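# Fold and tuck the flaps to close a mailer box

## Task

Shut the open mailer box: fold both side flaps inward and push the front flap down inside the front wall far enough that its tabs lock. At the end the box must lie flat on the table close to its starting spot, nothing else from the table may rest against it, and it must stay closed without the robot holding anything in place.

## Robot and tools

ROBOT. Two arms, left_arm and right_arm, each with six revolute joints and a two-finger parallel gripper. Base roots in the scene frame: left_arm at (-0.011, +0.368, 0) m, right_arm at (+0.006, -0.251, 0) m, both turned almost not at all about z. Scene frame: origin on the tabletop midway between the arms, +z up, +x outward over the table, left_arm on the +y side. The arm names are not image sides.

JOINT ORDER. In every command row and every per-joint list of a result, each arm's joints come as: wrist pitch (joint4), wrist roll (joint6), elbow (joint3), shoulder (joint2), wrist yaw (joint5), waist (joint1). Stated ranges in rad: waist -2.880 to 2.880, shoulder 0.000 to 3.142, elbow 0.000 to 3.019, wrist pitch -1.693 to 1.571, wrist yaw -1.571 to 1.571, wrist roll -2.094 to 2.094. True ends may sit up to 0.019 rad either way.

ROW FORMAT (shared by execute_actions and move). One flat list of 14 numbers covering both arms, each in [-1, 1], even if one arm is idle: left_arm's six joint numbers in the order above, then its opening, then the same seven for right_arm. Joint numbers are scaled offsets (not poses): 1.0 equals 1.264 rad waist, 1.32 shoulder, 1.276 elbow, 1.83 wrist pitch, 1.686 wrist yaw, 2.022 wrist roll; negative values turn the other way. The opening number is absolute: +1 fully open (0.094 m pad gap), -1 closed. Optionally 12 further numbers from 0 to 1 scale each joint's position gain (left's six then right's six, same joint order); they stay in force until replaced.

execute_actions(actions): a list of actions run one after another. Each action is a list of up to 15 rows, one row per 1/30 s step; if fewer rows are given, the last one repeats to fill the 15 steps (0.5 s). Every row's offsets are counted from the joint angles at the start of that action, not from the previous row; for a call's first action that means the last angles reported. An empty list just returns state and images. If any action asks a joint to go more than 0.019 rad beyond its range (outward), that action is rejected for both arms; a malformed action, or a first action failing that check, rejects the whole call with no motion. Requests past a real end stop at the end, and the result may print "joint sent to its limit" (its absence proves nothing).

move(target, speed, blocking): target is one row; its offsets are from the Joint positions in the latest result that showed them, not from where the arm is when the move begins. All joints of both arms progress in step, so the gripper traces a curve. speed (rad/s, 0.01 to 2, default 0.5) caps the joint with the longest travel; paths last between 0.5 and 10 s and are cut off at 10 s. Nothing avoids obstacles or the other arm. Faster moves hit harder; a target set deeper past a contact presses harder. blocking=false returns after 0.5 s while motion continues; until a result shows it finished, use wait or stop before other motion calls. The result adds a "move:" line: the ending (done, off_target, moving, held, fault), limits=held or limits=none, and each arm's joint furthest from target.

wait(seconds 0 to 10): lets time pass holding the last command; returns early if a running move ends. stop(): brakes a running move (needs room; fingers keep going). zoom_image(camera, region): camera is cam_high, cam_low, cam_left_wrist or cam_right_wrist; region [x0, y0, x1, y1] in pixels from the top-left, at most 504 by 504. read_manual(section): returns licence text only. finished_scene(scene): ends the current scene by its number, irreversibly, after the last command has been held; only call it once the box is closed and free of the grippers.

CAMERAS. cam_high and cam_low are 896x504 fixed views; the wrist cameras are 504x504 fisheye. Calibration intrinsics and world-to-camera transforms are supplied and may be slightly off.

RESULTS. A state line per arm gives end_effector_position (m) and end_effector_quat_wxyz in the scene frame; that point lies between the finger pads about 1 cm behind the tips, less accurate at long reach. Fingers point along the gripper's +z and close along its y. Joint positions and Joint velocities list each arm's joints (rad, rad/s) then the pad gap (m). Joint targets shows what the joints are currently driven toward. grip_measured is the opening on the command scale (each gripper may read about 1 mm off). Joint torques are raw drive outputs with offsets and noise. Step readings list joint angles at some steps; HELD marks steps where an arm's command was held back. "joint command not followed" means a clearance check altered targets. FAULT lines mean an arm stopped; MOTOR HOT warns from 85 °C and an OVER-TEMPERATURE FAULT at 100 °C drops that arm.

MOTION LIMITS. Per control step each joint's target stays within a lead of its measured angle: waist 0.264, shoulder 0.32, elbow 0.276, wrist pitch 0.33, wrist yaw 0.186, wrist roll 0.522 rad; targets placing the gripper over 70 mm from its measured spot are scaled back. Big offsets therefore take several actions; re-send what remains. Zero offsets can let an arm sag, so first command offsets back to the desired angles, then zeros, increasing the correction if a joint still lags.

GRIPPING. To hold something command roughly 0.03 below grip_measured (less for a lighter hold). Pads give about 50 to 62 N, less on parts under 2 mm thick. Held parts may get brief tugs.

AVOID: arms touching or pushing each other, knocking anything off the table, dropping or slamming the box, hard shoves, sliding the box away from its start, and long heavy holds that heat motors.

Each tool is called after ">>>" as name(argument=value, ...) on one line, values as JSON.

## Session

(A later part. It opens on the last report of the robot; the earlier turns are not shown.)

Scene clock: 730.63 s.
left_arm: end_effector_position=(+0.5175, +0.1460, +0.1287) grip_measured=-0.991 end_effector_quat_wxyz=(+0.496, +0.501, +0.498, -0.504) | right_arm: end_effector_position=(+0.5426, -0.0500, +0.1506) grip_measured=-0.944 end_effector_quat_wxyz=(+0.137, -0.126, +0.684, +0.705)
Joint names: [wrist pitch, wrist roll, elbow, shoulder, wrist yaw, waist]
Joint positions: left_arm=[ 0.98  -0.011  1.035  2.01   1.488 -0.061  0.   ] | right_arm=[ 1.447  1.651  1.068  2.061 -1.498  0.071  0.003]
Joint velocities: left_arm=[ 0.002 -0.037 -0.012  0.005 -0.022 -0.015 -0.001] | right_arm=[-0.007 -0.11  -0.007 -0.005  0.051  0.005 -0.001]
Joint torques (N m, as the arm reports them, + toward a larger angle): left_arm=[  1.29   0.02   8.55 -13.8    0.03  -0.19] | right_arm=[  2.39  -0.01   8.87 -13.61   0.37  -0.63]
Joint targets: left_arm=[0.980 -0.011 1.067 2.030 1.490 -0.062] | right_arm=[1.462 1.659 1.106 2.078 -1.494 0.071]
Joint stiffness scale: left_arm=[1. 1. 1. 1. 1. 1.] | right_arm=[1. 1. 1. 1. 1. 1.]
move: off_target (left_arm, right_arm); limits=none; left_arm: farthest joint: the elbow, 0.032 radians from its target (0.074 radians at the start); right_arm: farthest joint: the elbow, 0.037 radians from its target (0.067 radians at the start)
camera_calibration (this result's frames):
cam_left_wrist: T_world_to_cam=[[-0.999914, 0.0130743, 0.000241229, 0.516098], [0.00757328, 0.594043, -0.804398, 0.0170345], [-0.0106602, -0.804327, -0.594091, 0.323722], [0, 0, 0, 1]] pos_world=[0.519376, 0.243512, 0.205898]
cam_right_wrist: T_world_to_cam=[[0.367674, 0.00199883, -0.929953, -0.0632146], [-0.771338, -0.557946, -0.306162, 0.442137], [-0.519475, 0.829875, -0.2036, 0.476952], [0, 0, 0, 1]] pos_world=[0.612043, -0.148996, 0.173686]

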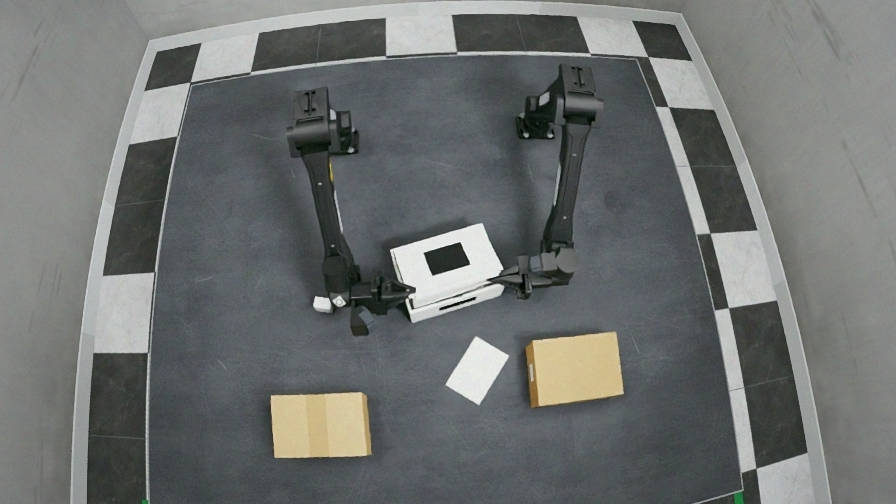

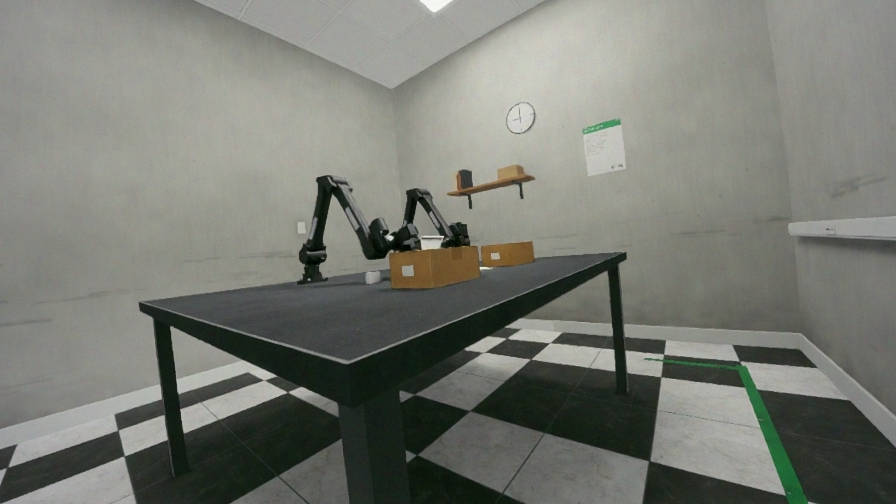

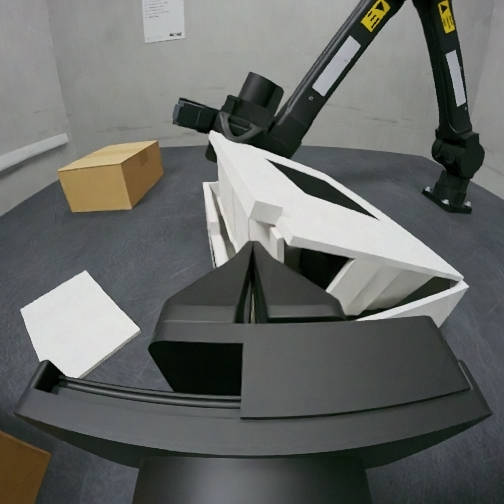

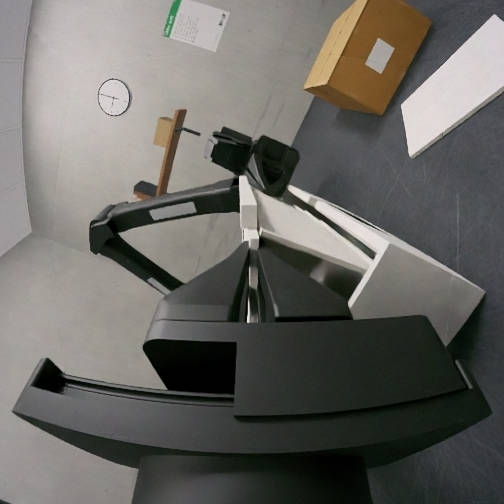

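>>> move(target=[0.007,0,0.02,0,0,0.13,-1,0.018,0.04,0.03,0.028,0,0,-1], speed=0.12)

>>> move(target=[-0.09,0,0.04,-0.14,0,0,-1,0.051,0.02,-0.123,-0.07,0.078,-0.04,-1], speed=0.07)

>>> zoom_image(camera="cam_high", region=[360, 210, 530, 330])

Scene clock: 751.73 s.
left_arm: end_effector_position=(+0.5467, +0.2347, +0.1287) grip_measured=-0.991 end_effector_quat_wxyz=(+0.536, +0.459, +0.538, -0.462) | right_arm: end_effector_position=(+0.5443, -0.0500, +0.1423) grip_measured=-0.944 end_effector_quat_wxyz=(+0.114, -0.102, +0.688, +0.710)
Joint names: [wrist pitch, wrist roll, elbow, shoulder, wrist yaw, waist]
Joint positions: left_arm=[ 0.98  -0.011  1.035  2.01   1.487  0.102  0.   ] | right_arm=[ 1.464  1.719  1.074  2.083 -1.496  0.071  0.003]
Joint velocities: left_arm=[-0.002  0.007  0.002 -0.005  0.095  0.015 -0.   ] | right_arm=[-0.012 -0.022 -0.007  0.005 -0.007 -0.005  0.   ]
Joint torques (N m, as the arm reports them, + toward a larger angle): left_arm=[  1.86   0.02   8.   -15.34   0.     0.06] | right_arm=[  2.45   0.05   8.44 -14.14   0.12  -0.04]
Joint targets: left_arm=[0.993 -0.011 1.060 2.010 1.488 0.103] | right_arm=[1.480 1.732 1.107 2.098 -1.498 0.071]
Joint stiffness scale: left_arm=[1. 1. 1. 1. 1. 1.] | right_arm=[1. 1. 1. 1. 1. 1.]
move: off_target (left_arm, right_arm); limits=none; left_arm: farthest joint: the elbow, 0.026 radians from its target (0.026 radians at the start); right_arm: farthest joint: the elbow, 0.032 radians from its target (0.038 radians at the start)
camera_calibration (this result's frames):
cam_left_wrist: T_world_to_cam=[[-0.988627, -0.150387, 0.000241762, 0.576341], [-0.0895351, 0.5873, -0.804402, 0.0188043], [0.12083, -0.795275, -0.594085, 0.321354], [0, 0, 0, 1]] pos_world=[0.532641, 0.331195, 0.205899]
cam_right_wrist: T_world_to_cam=[[0.304083, 0.00366089, -0.952639, -0.0336248], [-0.78999, -0.557891, -0.254309, 0.44377], [-0.5324, 0.829906, -0.166753, 0.477908], [0, 0, 0, 1]] pos_world=[0.615236, -0.14892, 0.160515]

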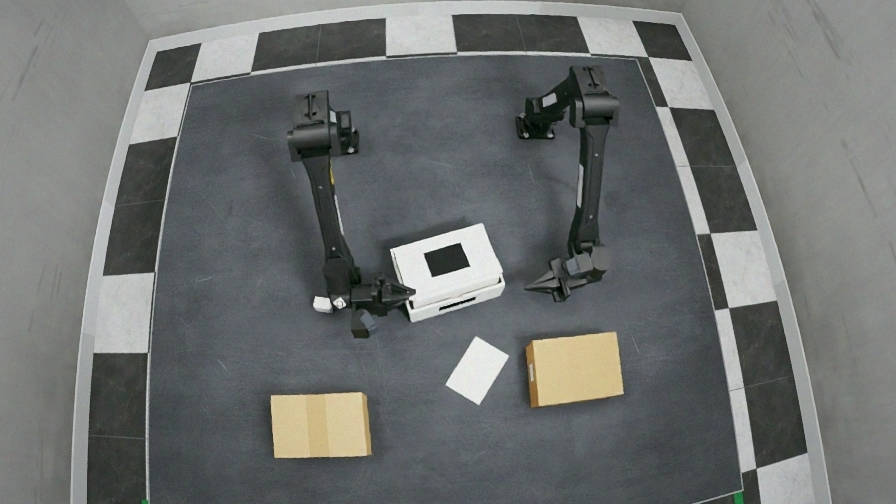

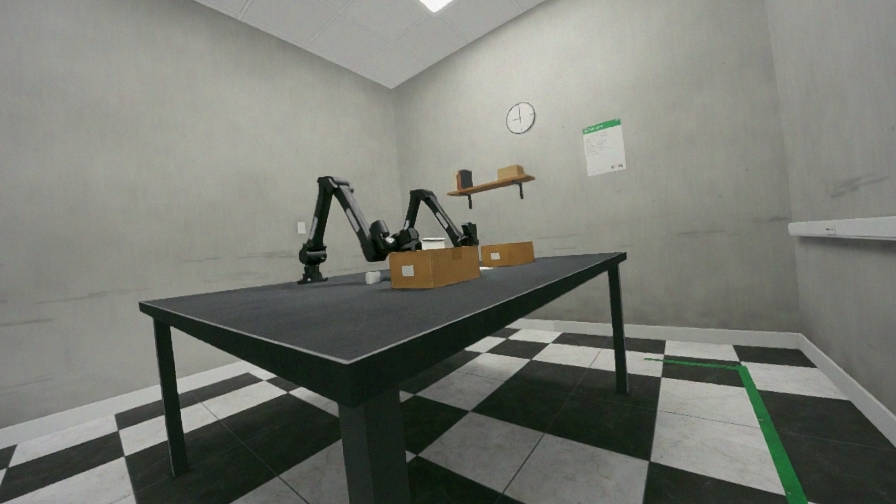

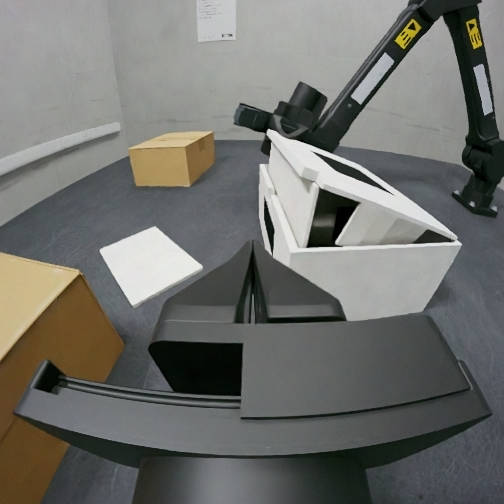

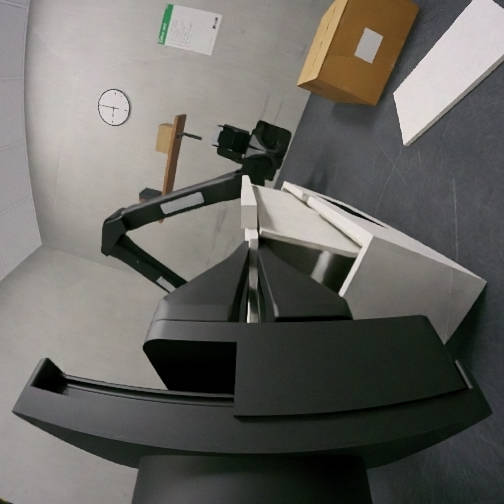

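Scene clock: 754.70 s.
left_arm: end_effector_position=(+0.5453, +0.2346, +0.1987) grip_measured=-0.991 end_effector_quat_wxyz=(+0.537, +0.460, +0.536, -0.460) | right_arm: end_effector_position=(+0.5182, -0.0704, +0.1468) grip_measured=-0.945 end_effector_quat_wxyz=(+0.161, -0.047, +0.676, +0.718)
Joint names: [wrist pitch, wrist roll, elbow, shoulder, wrist yaw, waist]
Joint positions: left_arm=[ 0.822 -0.011  1.047  1.857  1.487  0.102  0.   ] | right_arm=[ 1.545  1.716  0.915  2.019 -1.377  0.04   0.003]
Joint velocities: left_arm=[ 0.002  0.007 -0.007 -0.005 -0.037 -0.015 -0.   ] | right_arm=[-0.007  0.022 -0.017  0.005 -0.081 -0.005 -0.001]
Joint torques (N m, as the arm reports them, + toward a larger angle): left_arm=[  1.04   0.02  10.2  -16.94  -0.05  -0.11] | right_arm=[  2.39   0.4    5.29 -15.51   0.68  -1.42]
Joint targets: left_arm=[0.816 -0.011 1.086 1.825 1.487 0.102] | right_arm=[1.557 1.759 0.918 1.990 -1.365 0.021]
Joint stiffness scale: left_arm=[1. 1. 1. 1. 1. 1.] | right_arm=[1. 1. 1. 1. 1. 1.]
move: off_target (left_arm, right_arm); limits=none; left_arm: farthest joint: the elbow, 0.039 radians from its target (0.051 radians at the start); right_arm: farthest joint: the wrist roll, 0.044 radians from its target (0.041 radians at the start)
camera_calibration (this result's frames):
cam_left_wrist: T_world_to_cam=[[-0.988612, -0.150386, -0.0054613, 0.575992], [-0.0849425, 0.587619, -0.804667, 0.0725409], [0.12422, -0.79504, -0.593701, 0.361075], [0, 0, 0, 1]] pos_world=[0.530742, 0.331064, 0.275887]
cam_right_wrist: T_world_to_cam=[[0.292523, 0.0107252, -0.956198, -0.0142651], [-0.862219, -0.429462, -0.26859, 0.461385], [-0.413532, 0.903021, -0.11638, 0.417873], [0, 0, 0, 1]] pos_world=[0.574791, -0.179048, 0.158915]

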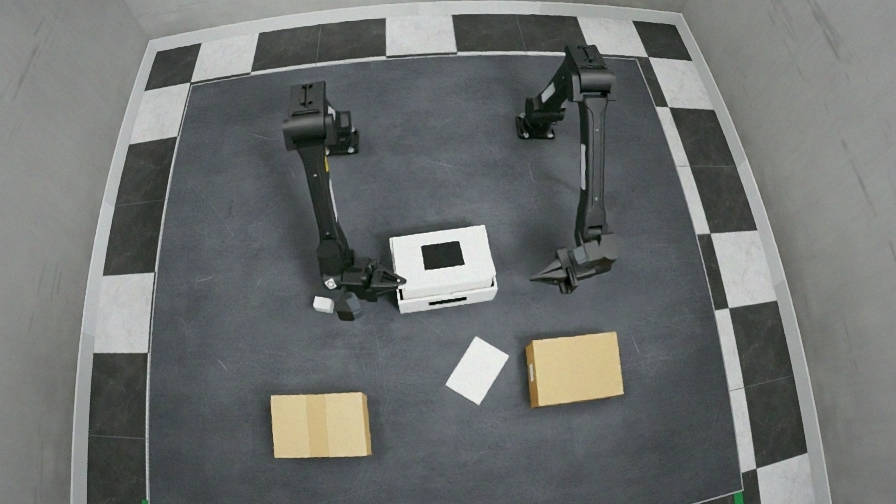

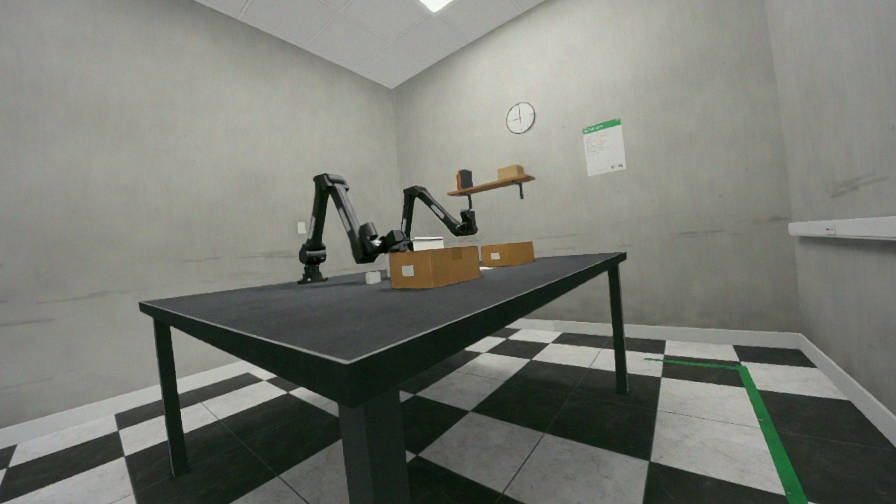

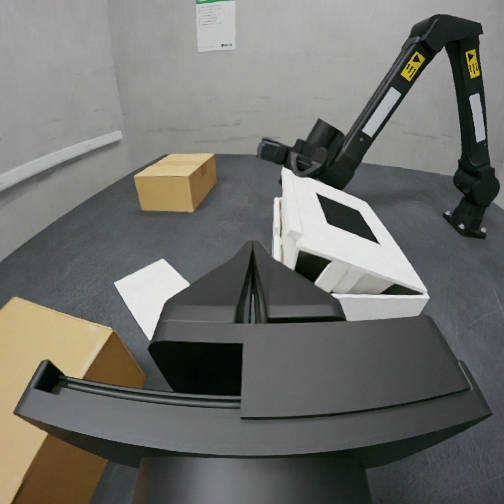

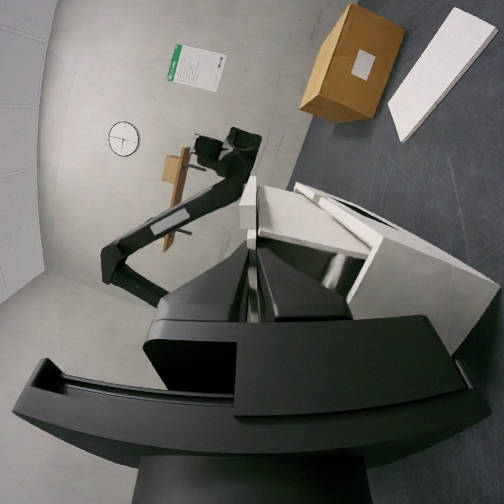

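Region (360, 210, 530, 330) of cam_high's 896x504 image, scaled by 2.965, with more detail than that image has; it fills the top 356 rows of this view, and the rest is white.

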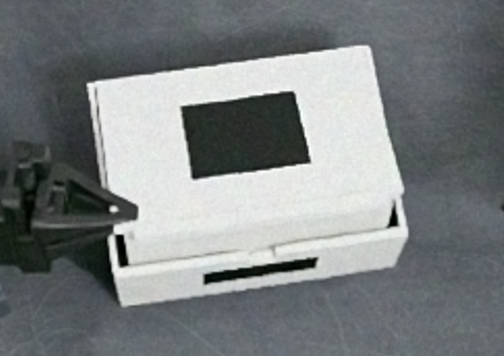

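>>> move(target=[-1,-0.31,0.495,-0.13,-0.882,0,1,0.005,0,0.01,0,0,0,-1], speed=0.9)

>>> move(target=[-0.086,0,0.03,0.055,0,-0.49,1,0.005,0,0.01,0,0,0,-1], speed=0.4)

Scene clock: 773.80 s.
left_arm: end_effector_position=(+0.6254, +0.4111, +0.2487) grip_measured=+1.000 end_effector_quat_wxyz=(+0.232, -0.328, +0.913, -0.068) | right_arm: end_effector_position=(+0.5179, -0.0704, +0.1467) grip_measured=-0.945 end_effector_quat_wxyz=(+0.165, -0.051, +0.676, +0.717)
Joint names: [wrist pitch, wrist roll, elbow, shoulder, wrist yaw, waist]
Joint positions: left_arm=[-1.002 -0.622  1.631  1.71   0.005  0.102  0.094] | right_arm=[ 1.545  1.702  0.914  2.019 -1.377  0.04   0.003]
Joint velocities: left_arm=[-0.007 -0.051 -0.012  0.005 -0.022  0.015  0.   ] | right_arm=[ 0.002 -0.037 -0.012 -0.005 -0.022 -0.005 -0.001]
Joint torques (N m, as the arm reports them, + toward a larger angle): left_arm=[  0.86  -0.1   13.32 -17.18  -0.29  -0.02] | right_arm=[  2.4    0.09   6.12 -13.94   0.24  -0.3 ]
Joint targets: left_arm=[-1.008 -0.638 1.678 1.685 0.000 0.102] | right_arm=[1.554 1.716 0.927 2.019 -1.377 0.040]
Joint stiffness scale: left_arm=[1. 1. 1. 1. 1. 1.] | right_arm=[1. 1. 1. 1. 1. 1.]
move: off_target (left_arm); limits=none; left_arm: farthest joint: the elbow, 0.048 radians from its target (0.632 radians at the start); right_arm: farthest joint: the wrist roll, 0.014 radians from its target (0.000 radians at the start)
camera_calibration (this result's frames):
cam_left_wrist: T_world_to_cam=[[0.563621, -0.778138, 0.277186, -0.10101], [-0.825634, -0.520244, 0.218346, 0.68006], [-0.0256986, -0.351919, -0.935678, 0.517754], [0, 0, 0, 1]] pos_world=[0.631717, 0.457405, 0.363961]
cam_right_wrist: T_world_to_cam=[[0.305083, 0.00831035, -0.952289, -0.0215972], [-0.858805, -0.42974, -0.278884, 0.460875], [-0.411555, 0.902914, -0.12397, 0.417824], [0, 0, 0, 1]] pos_world=[0.574348, -0.179023, 0.159761]

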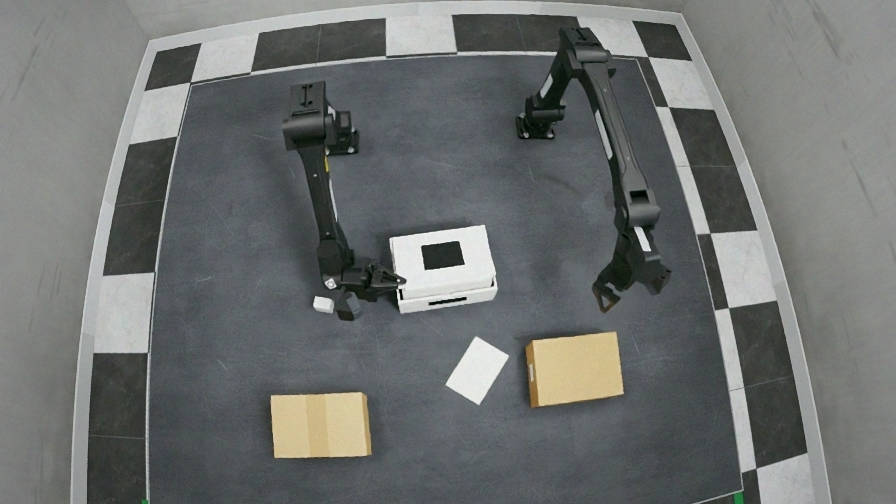

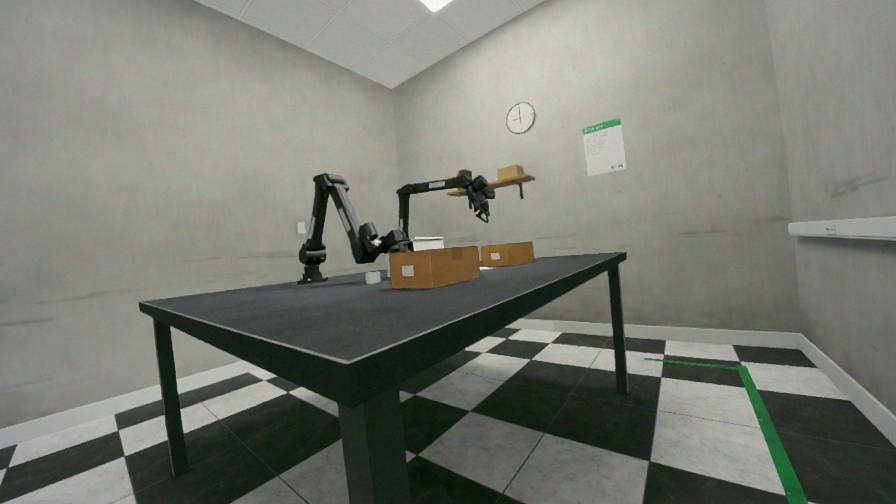

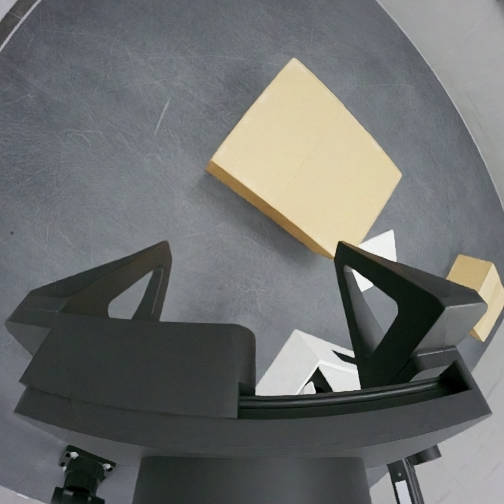

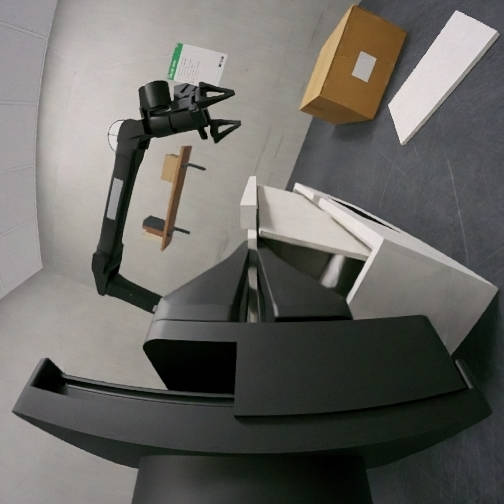

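Scene clock: 776.07 s.
left_arm: end_effector_position=(+0.5048, +0.0470, +0.2018) grip_measured=+1.000 end_effector_quat_wxyz=(+0.116, -0.033, +0.989, -0.080) | right_arm: end_effector_position=(+0.5179, -0.0704, +0.1467) grip_measured=-0.945 end_effector_quat_wxyz=(+0.168, -0.054, +0.675, +0.716)
Joint names: [wrist pitch, wrist roll, elbow, shoulder, wrist yaw, waist]
Joint positions: left_arm=[-1.153 -0.622  1.627  1.762  0.005 -0.522  0.094] | right_arm=[ 1.545  1.695  0.914  2.019 -1.377  0.04   0.003]
Joint velocities: left_arm=[-0.017  0.081  0.017 -0.005  0.022  0.005  0.   ] | right_arm=[-0.007  0.066  0.007  0.015 -0.037 -0.015  0.   ]
Joint torques (N m, as the arm reports them, + toward a larger angle): left_arm=[  0.42   0.03  12.52 -14.16  -0.1    0.25] | right_arm=[  2.1    0.     6.21 -13.36   0.2   -0.29]
Joint targets: left_arm=[-1.160 -0.622 1.669 1.783 0.005 -0.518] | right_arm=[1.554 1.702 0.927 2.019 -1.377 0.040]
Joint stiffness scale: left_arm=[1. 1. 1. 1. 1. 1.] | right_arm=[1. 1. 1. 1. 1. 1.]
move: off_target (left_arm); limits=none; left_arm: farthest joint: the elbow, 0.042 radians from its target (0.039 radians at the start); right_arm: farthest joint: the elbow, 0.012 radians from its target (0.012 radians at the start)
camera_calibration (this result's frames):
cam_left_wrist: T_world_to_cam=[[0.041772, -0.985049, 0.167135, -0.00796507], [-0.920467, 0.0271182, 0.389878, 0.388862], [-0.388582, -0.170129, -0.905572, 0.511183], [0, 0, 0, 1]] pos_world=[0.556904, 0.0685755, 0.312635]
cam_right_wrist: T_world_to_cam=[[0.311524, 0.00715983, -0.950211, -0.0253187], [-0.857142, -0.429547, -0.284248, 0.460814], [-0.410195, 0.903016, -0.127677, 0.41767], [0, 0, 0, 1]] pos_world=[0.574197, -0.179041, 0.160254]

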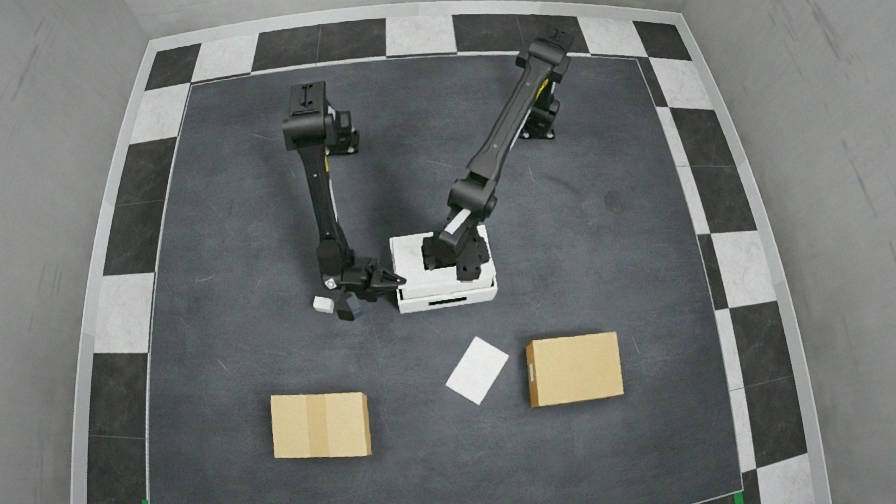

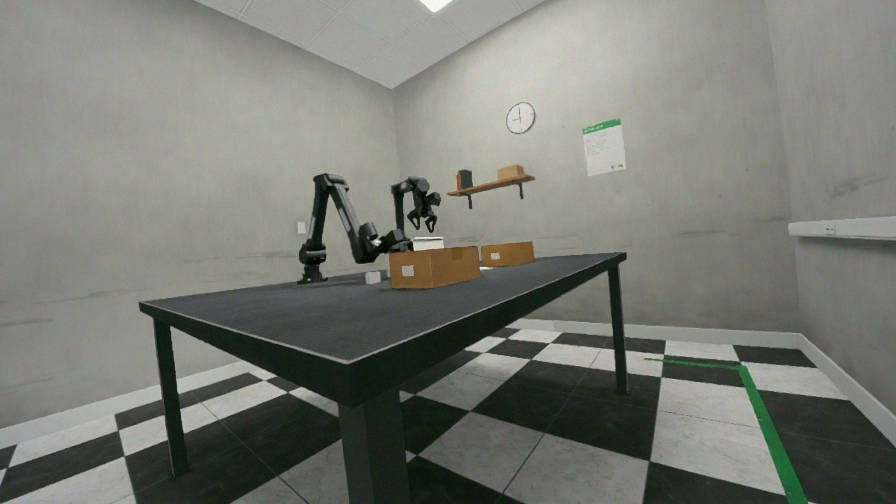

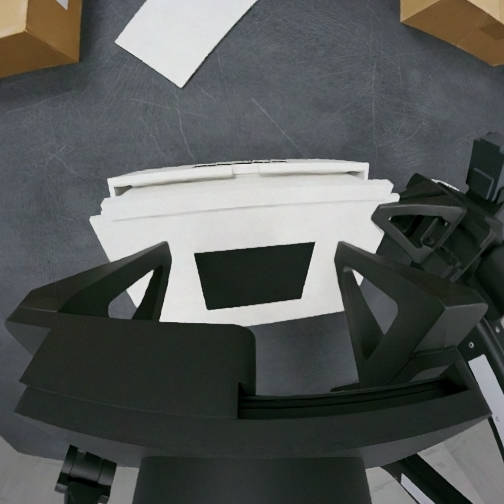

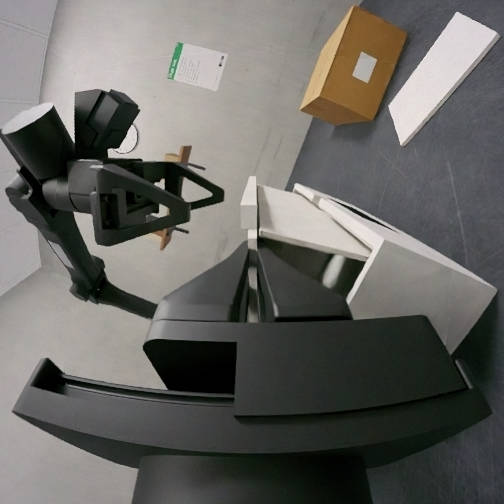

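>>> move(target=[0.068,0,-0.063,0.04,0,0,-0.2,0.005,0,0.01,0,0,0,-1], speed=0.1)

>>> move(target=[0.008,0,0.005,0,0,0,-0.2,0.005,0,0.01,0,0,0,-0.55])

>>> move(target=[0.008,0,0.005,0,0,0,-0.2,0.005,0,0.01,0,0,-0.13,-0.55], speed=0.15)

Scene clock: 790.83 s.
left_arm: end_effector_position=(+0.5060, +0.0462, +0.1609) grip_measured=-0.198 end_effector_quat_wxyz=(+0.117, -0.033, +0.989, -0.081) | right_arm: end_effector_position=(+0.5179, -0.0704, +0.1457) grip_measured=-0.945 end_effector_quat_wxyz=(+0.168, -0.054, +0.676, +0.716)
Joint names: [wrist pitch, wrist roll, elbow, shoulder, wrist yaw, waist]
Joint positions: left_arm=[-1.051 -0.622  1.549  1.785  0.005 -0.522  0.038] | right_arm=[ 1.545  1.692  0.914  2.021 -1.378  0.04   0.003]
Joint velocities: left_arm=[ 0.002  0.007 -0.012 -0.015  0.007 -0.005  0.001] | right_arm=[ 0.002 -0.022 -0.027  0.005 -0.037 -0.015  0.   ]
Joint torques (N m, as the arm reports them, + toward a larger angle): left_arm=[  1.76   0.03   8.65 -13.52  -0.09  -0.02] | right_arm=[  2.01  -0.05   6.07 -14.37   0.21   0.07]
Joint targets: left_arm=[-1.028 -0.622 1.547 1.815 0.005 -0.522] | right_arm=[1.554 1.695 0.927 2.019 -1.378 0.040]
Joint stiffness scale: left_arm=[1. 1. 1. 1. 1. 1.] | right_arm=[1. 1. 1. 1. 1. 1.]
move: off_target (left_arm); limits=none; left_arm: farthest joint: the shoulder, 0.030 radians from its target (0.052 radians at the start); right_arm: farthest joint: the elbow, 0.012 radians from its target (0.012 radians at the start)
camera_calibration (this result's frames):
cam_left_wrist: T_world_to_cam=[[0.0415001, -0.98488, 0.168192, -0.00195057], [-0.921098, 0.0275091, 0.388358, 0.406463], [-0.387113, -0.171039, -0.906029, 0.473874], [0, 0, 0, 1]] pos_world=[0.557916, 0.0679482, 0.271819]
cam_right_wrist: T_world_to_cam=[[0.312572, 0.00655745, -0.949871, -0.0268662], [-0.856787, -0.429818, -0.284908, 0.460411], [-0.41014, 0.902892, -0.128731, 0.41764], [0, 0, 0, 1]] pos_world=[0.574163, -0.179015, 0.159419]

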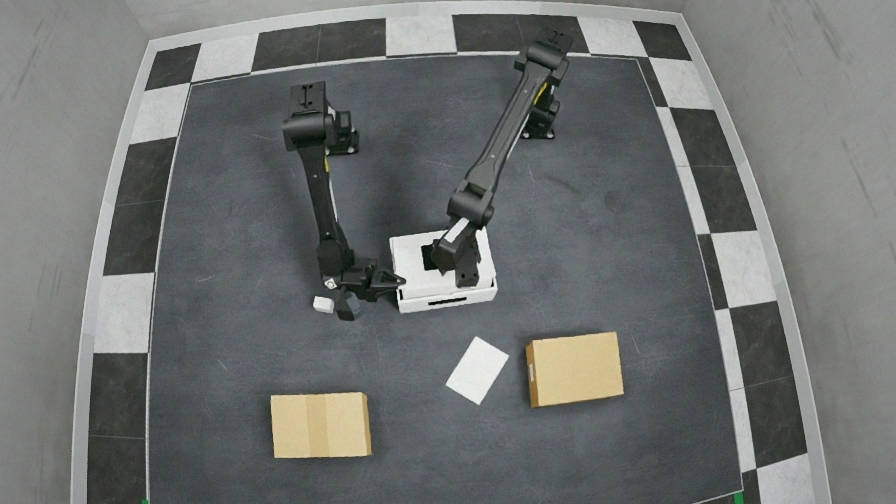

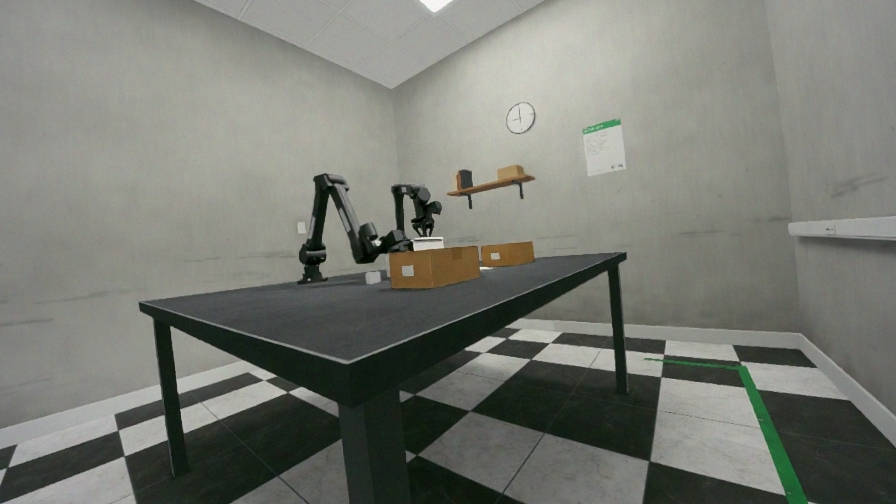

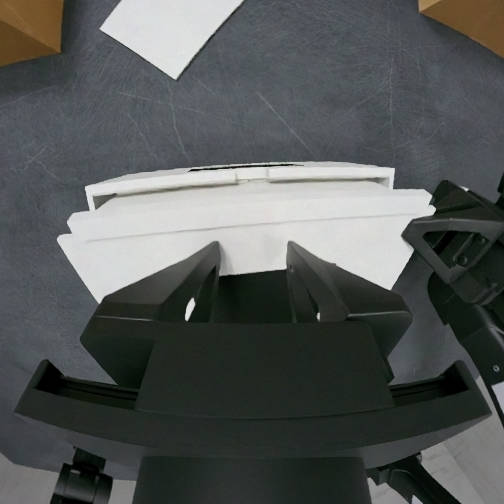

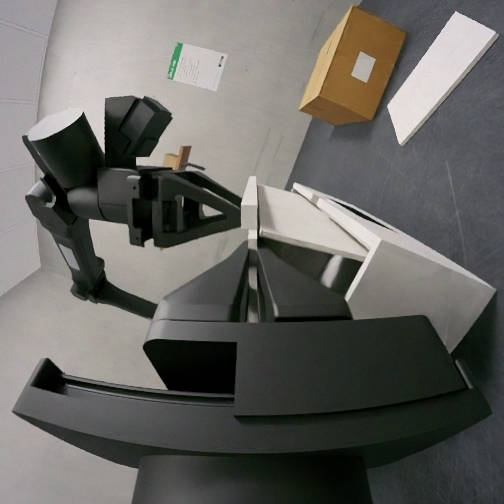

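Scene clock: 791.53 s.
left_arm: end_effector_position=(+0.5053, +0.0467, +0.1596) grip_measured=-0.198 end_effector_quat_wxyz=(+0.116, -0.033, +0.990, -0.080) | right_arm: end_effector_position=(+0.5181, -0.0705, +0.1458) grip_measured=-0.552 end_effector_quat_wxyz=(+0.168, -0.054, +0.675, +0.716)
Joint names: [wrist pitch, wrist roll, elbow, shoulder, wrist yaw, waist]
Joint positions: left_arm=[-1.05  -0.622  1.546  1.785  0.005 -0.522  0.038] | right_arm=[ 1.545  1.692  0.914  2.021 -1.376  0.04   0.021]
Joint velocities: left_arm=[-0.007 -0.037  0.012 -0.005 -0.022 -0.005 -0.001] | right_arm=[-0.002 -0.022 -0.017  0.005  0.066 -0.005 -0.001]
Joint torques (N m, as the arm reports them, + toward a larger angle): left_arm=[  1.37   0.04   9.63 -15.99  -0.09  -0.14] | right_arm=[  2.16  -0.12   6.22 -13.76   0.14  -0.24]
Joint targets: left_arm=[-1.036 -0.622 1.556 1.785 0.005 -0.522] | right_arm=[1.554 1.692 0.927 2.021 -1.378 0.040]
Joint stiffness scale: left_arm=[1. 1. 1. 1. 1. 1.] | right_arm=[1. 1. 1. 1. 1. 1.]
move: done; limits=none; left_arm: farthest joint: the wrist pitch, 0.013 radians from its target (0.014 radians at the start); right_arm: farthest joint: the elbow, 0.012 radians from its target (0.012 radians at the start)
camera_calibration (this result's frames):
cam_left_wrist: T_world_to_cam=[[0.0418261, -0.985082, 0.166924, -0.00123519], [-0.92034, 0.0270398, 0.390182, 0.405663], [-0.388875, -0.169947, -0.90548, 0.473263], [0, 0, 0, 1]] pos_world=[0.55744, 0.0682435, 0.270454]
cam_right_wrist: T_world_to_cam=[[0.312566, 0.0067411, -0.949872, -0.0268191], [-0.857384, -0.42845, -0.285173, 0.461068], [-0.408895, 0.903541, -0.128139, 0.417105], [0, 0, 0, 1]] pos_world=[0.574248, -0.179146, 0.159457]

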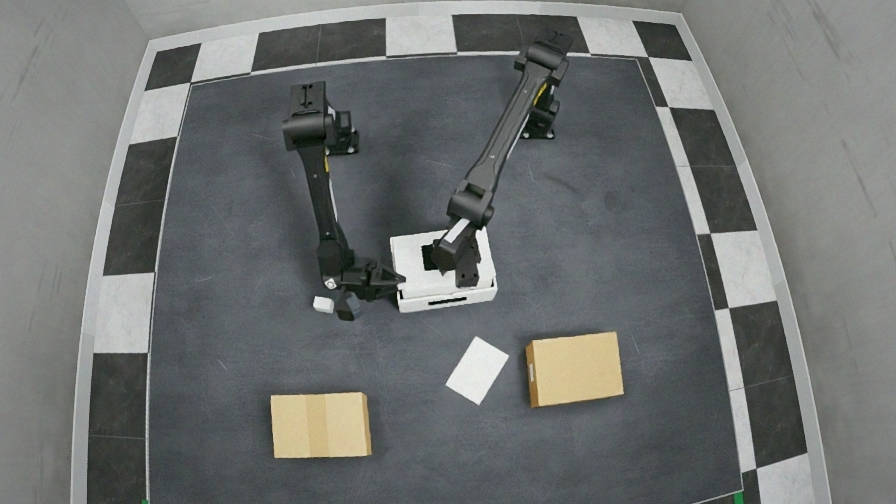

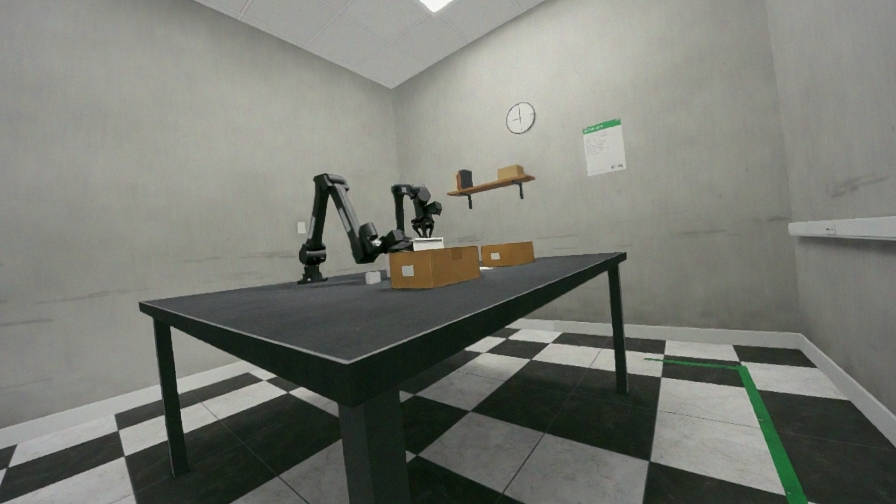

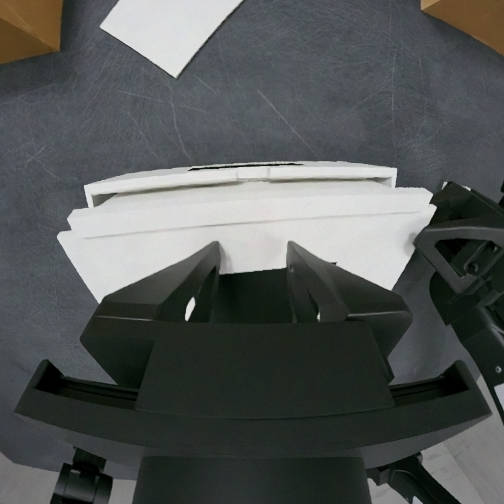

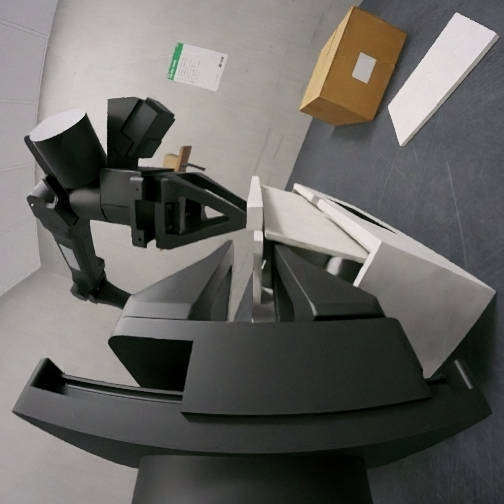

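Scene clock: 793.00 s.
left_arm: end_effector_position=(+0.5049, +0.0469, +0.1588) grip_measured=-0.198 end_effector_quat_wxyz=(+0.115, -0.033, +0.990, -0.080) | right_arm: end_effector_position=(+0.5399, -0.1518, +0.1458) grip_measured=-0.552 end_effector_quat_wxyz=(+0.223, -0.001, +0.677, +0.701)
Joint names: [wrist pitch, wrist roll, elbow, shoulder, wrist yaw, waist]
Joint positions: left_arm=[-1.049 -0.622  1.544  1.785  0.005 -0.522  0.038] | right_arm=[ 1.545  1.692  0.914  2.021 -1.376 -0.115  0.021]
Joint velocities: left_arm=[ 0.007 -0.007 -0.012 -0.005 -0.022  0.005  0.001] | right_arm=[ 0.007 -0.037  0.002 -0.015  0.037 -0.005 -0.   ]
Joint torques (N m, as the arm reports them, + toward a larger angle): left_arm=[  1.4    0.04   9.51 -15.94  -0.1   -0.15] | right_arm=[  2.18  -0.11   6.05 -13.24   0.23  -0.32]
Joint targets: left_arm=[-1.035 -0.622 1.552 1.785 0.005 -0.522] | right_arm=[1.554 1.692 0.927 2.021 -1.376 -0.124]
Joint stiffness scale: left_arm=[1. 1. 1. 1. 1. 1.] | right_arm=[1. 1. 1. 1. 1. 1.]
move: done; limits=none; left_arm: farthest joint: the wrist pitch, 0.014 radians from its target (0.014 radians at the start); right_arm: farthest joint: the elbow, 0.012 radians from its target (0.012 radians at the start)
camera_calibration (this result's frames):
cam_left_wrist: T_world_to_cam=[[0.0420421, -0.985216, 0.166078, -0.000772289], [-0.919834, 0.0267257, 0.391397, 0.40512], [-0.390049, -0.169219, -0.905111, 0.472899], [0, 0, 0, 1]] pos_world=[0.55713, 0.0684355, 0.269592]
cam_right_wrist: T_world_to_cam=[[0.309849, -0.0416744, -0.949872, -0.0389697], [-0.913325, -0.290712, -0.285173, 0.496037], [-0.264255, 0.955903, -0.128139, 0.429352], [0, 0, 0, 1]] pos_world=[0.578577, -0.267839, 0.159457]

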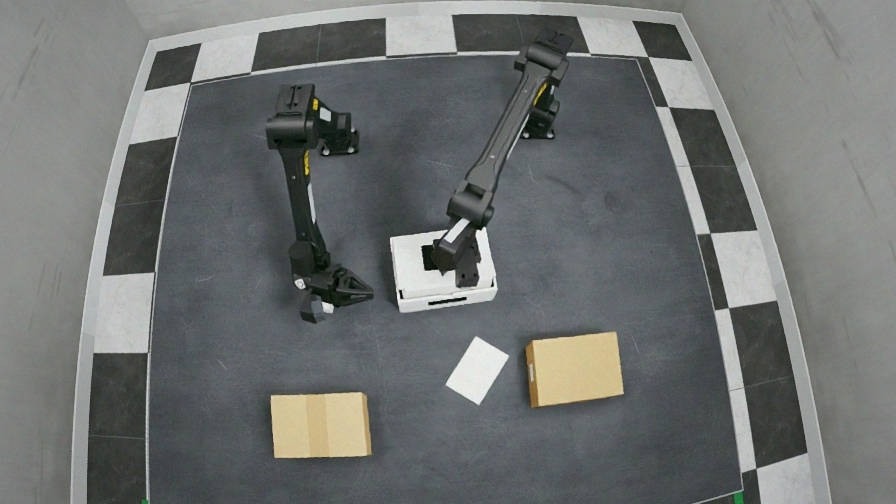

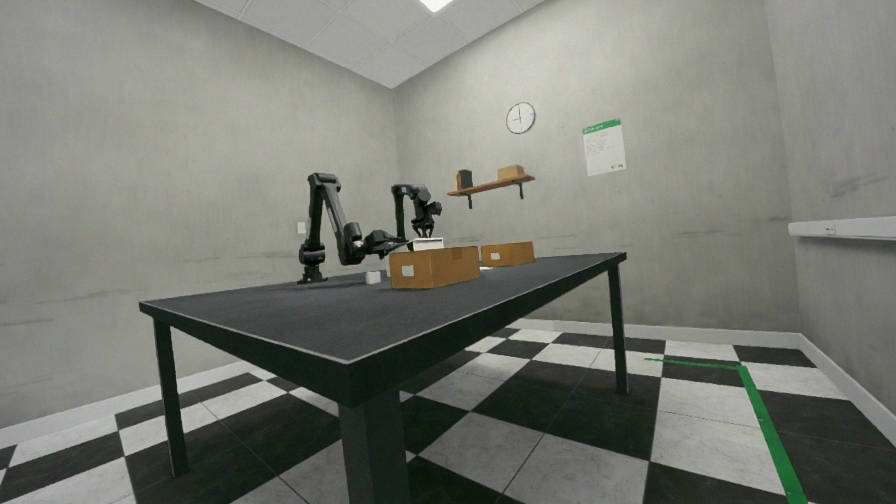

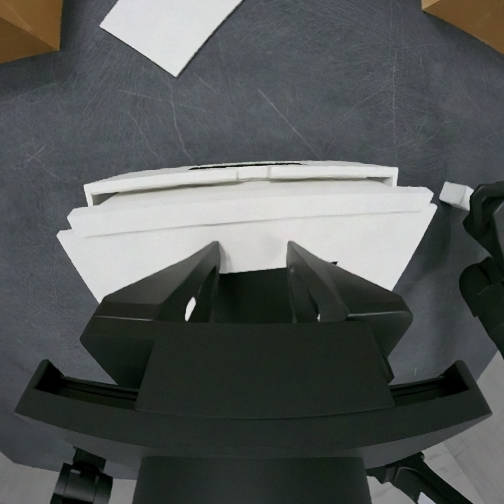

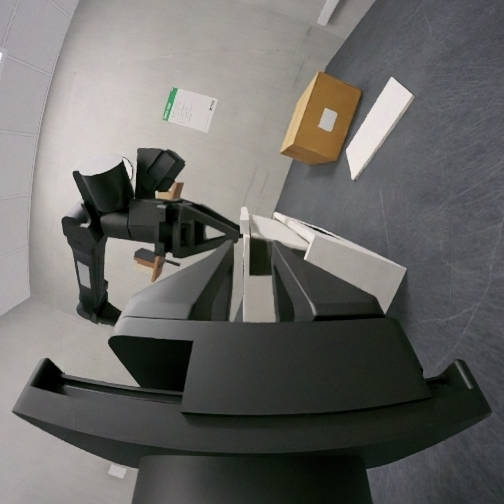

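>>> move(target=[0.075,0,-0.045,0.078,0,0,-0.2,0.005,0,0.01,0,0,0,-0.55], speed=0.05)

Scene clock: 803.30 s.
left_arm: end_effector_position=(+0.5142, +0.0411, +0.1159) grip_measured=-0.198 end_effector_quat_wxyz=(+0.123, -0.033, +0.988, -0.085) | right_arm: end_effector_position=(+0.5399, -0.1518, +0.1458) grip_measured=-0.552 end_effector_quat_wxyz=(+0.223, -0.001, +0.677, +0.701)
Joint names: [wrist pitch, wrist roll, elbow, shoulder, wrist yaw, waist]
Joint positions: left_arm=[-0.932 -0.622  1.495  1.835  0.005 -0.522  0.038] | right_arm=[ 1.545  1.692  0.914  2.021 -1.376 -0.115  0.021]
Joint velocities: left_arm=[-0.007 -0.037 -0.007  0.005 -0.037 -0.024 -0.   ] | right_arm=[ 0.002 -0.051 -0.012 -0.005  0.051  0.005 -0.001]
Joint torques (N m, as the arm reports them, + toward a larger angle): left_arm=[  1.65   0.04   7.95 -12.24  -0.1   -0.12] | right_arm=[  2.11  -0.07   6.08 -13.78   0.19  -0.58]
Joint targets: left_arm=[-0.912 -0.622 1.487 1.888 0.005 -0.522] | right_arm=[1.554 1.692 0.927 2.021 -1.376 -0.115]
Joint stiffness scale: left_arm=[1. 1. 1. 1. 1. 1.] | right_arm=[1. 1. 1. 1. 1. 1.]
move: off_target (left_arm); limits=none; left_arm: farthest joint: the shoulder, 0.053 radians from its target (0.103 radians at the start); right_arm: farthest joint: the elbow, 0.012 radians from its target (0.012 radians at the start)
camera_calibration (this result's frames):
cam_left_wrist: T_world_to_cam=[[0.0393782, -0.983565, 0.176206, 0.000379046], [-0.925812, 0.0304302, 0.376758, 0.435299], [-0.375928, -0.17797, -0.909398, 0.430314], [0, 0, 0, 1]] pos_world=[0.564757, 0.0637093, 0.227257]
cam_right_wrist: T_world_to_cam=[[0.309849, -0.0416744, -0.949872, -0.0389697], [-0.913325, -0.290712, -0.285173, 0.496037], [-0.264255, 0.955903, -0.128139, 0.429352], [0, 0, 0, 1]] pos_world=[0.578577, -0.267839, 0.159457]

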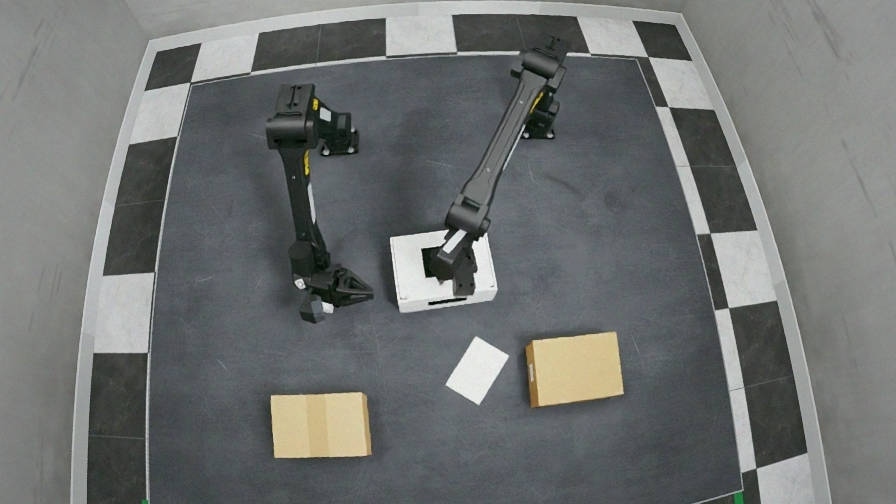

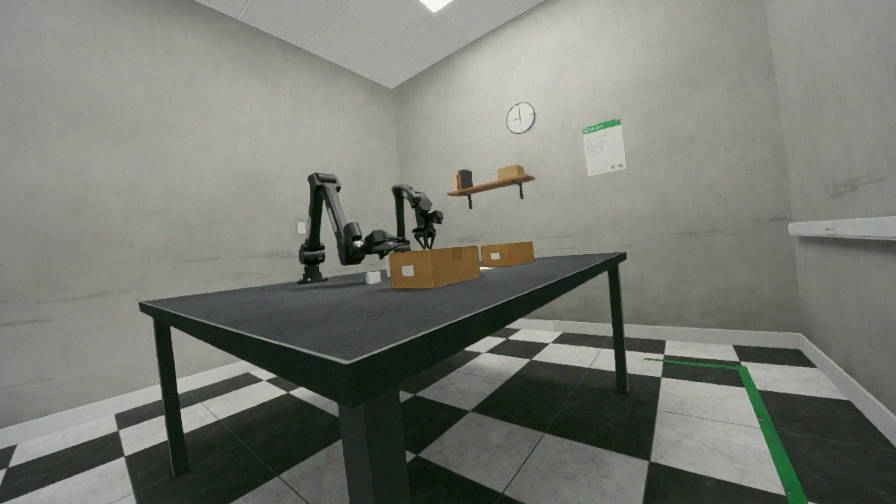

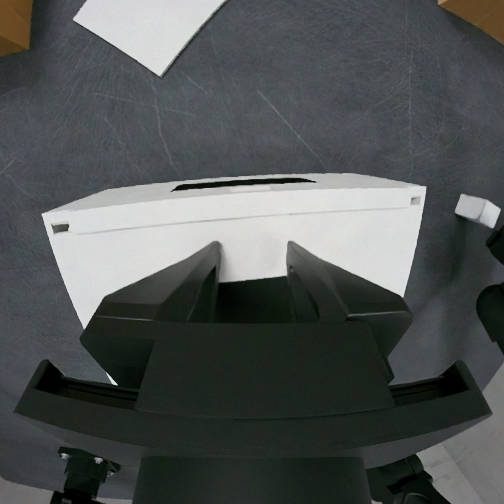

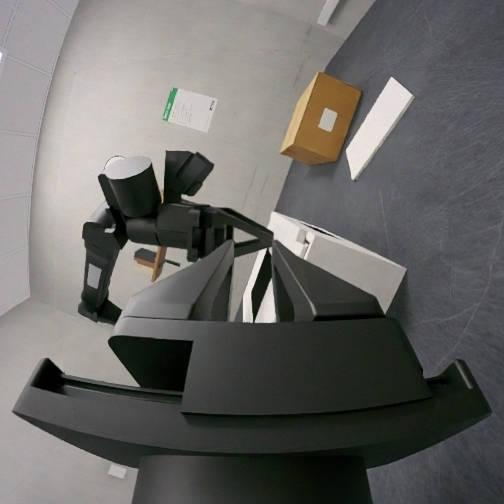

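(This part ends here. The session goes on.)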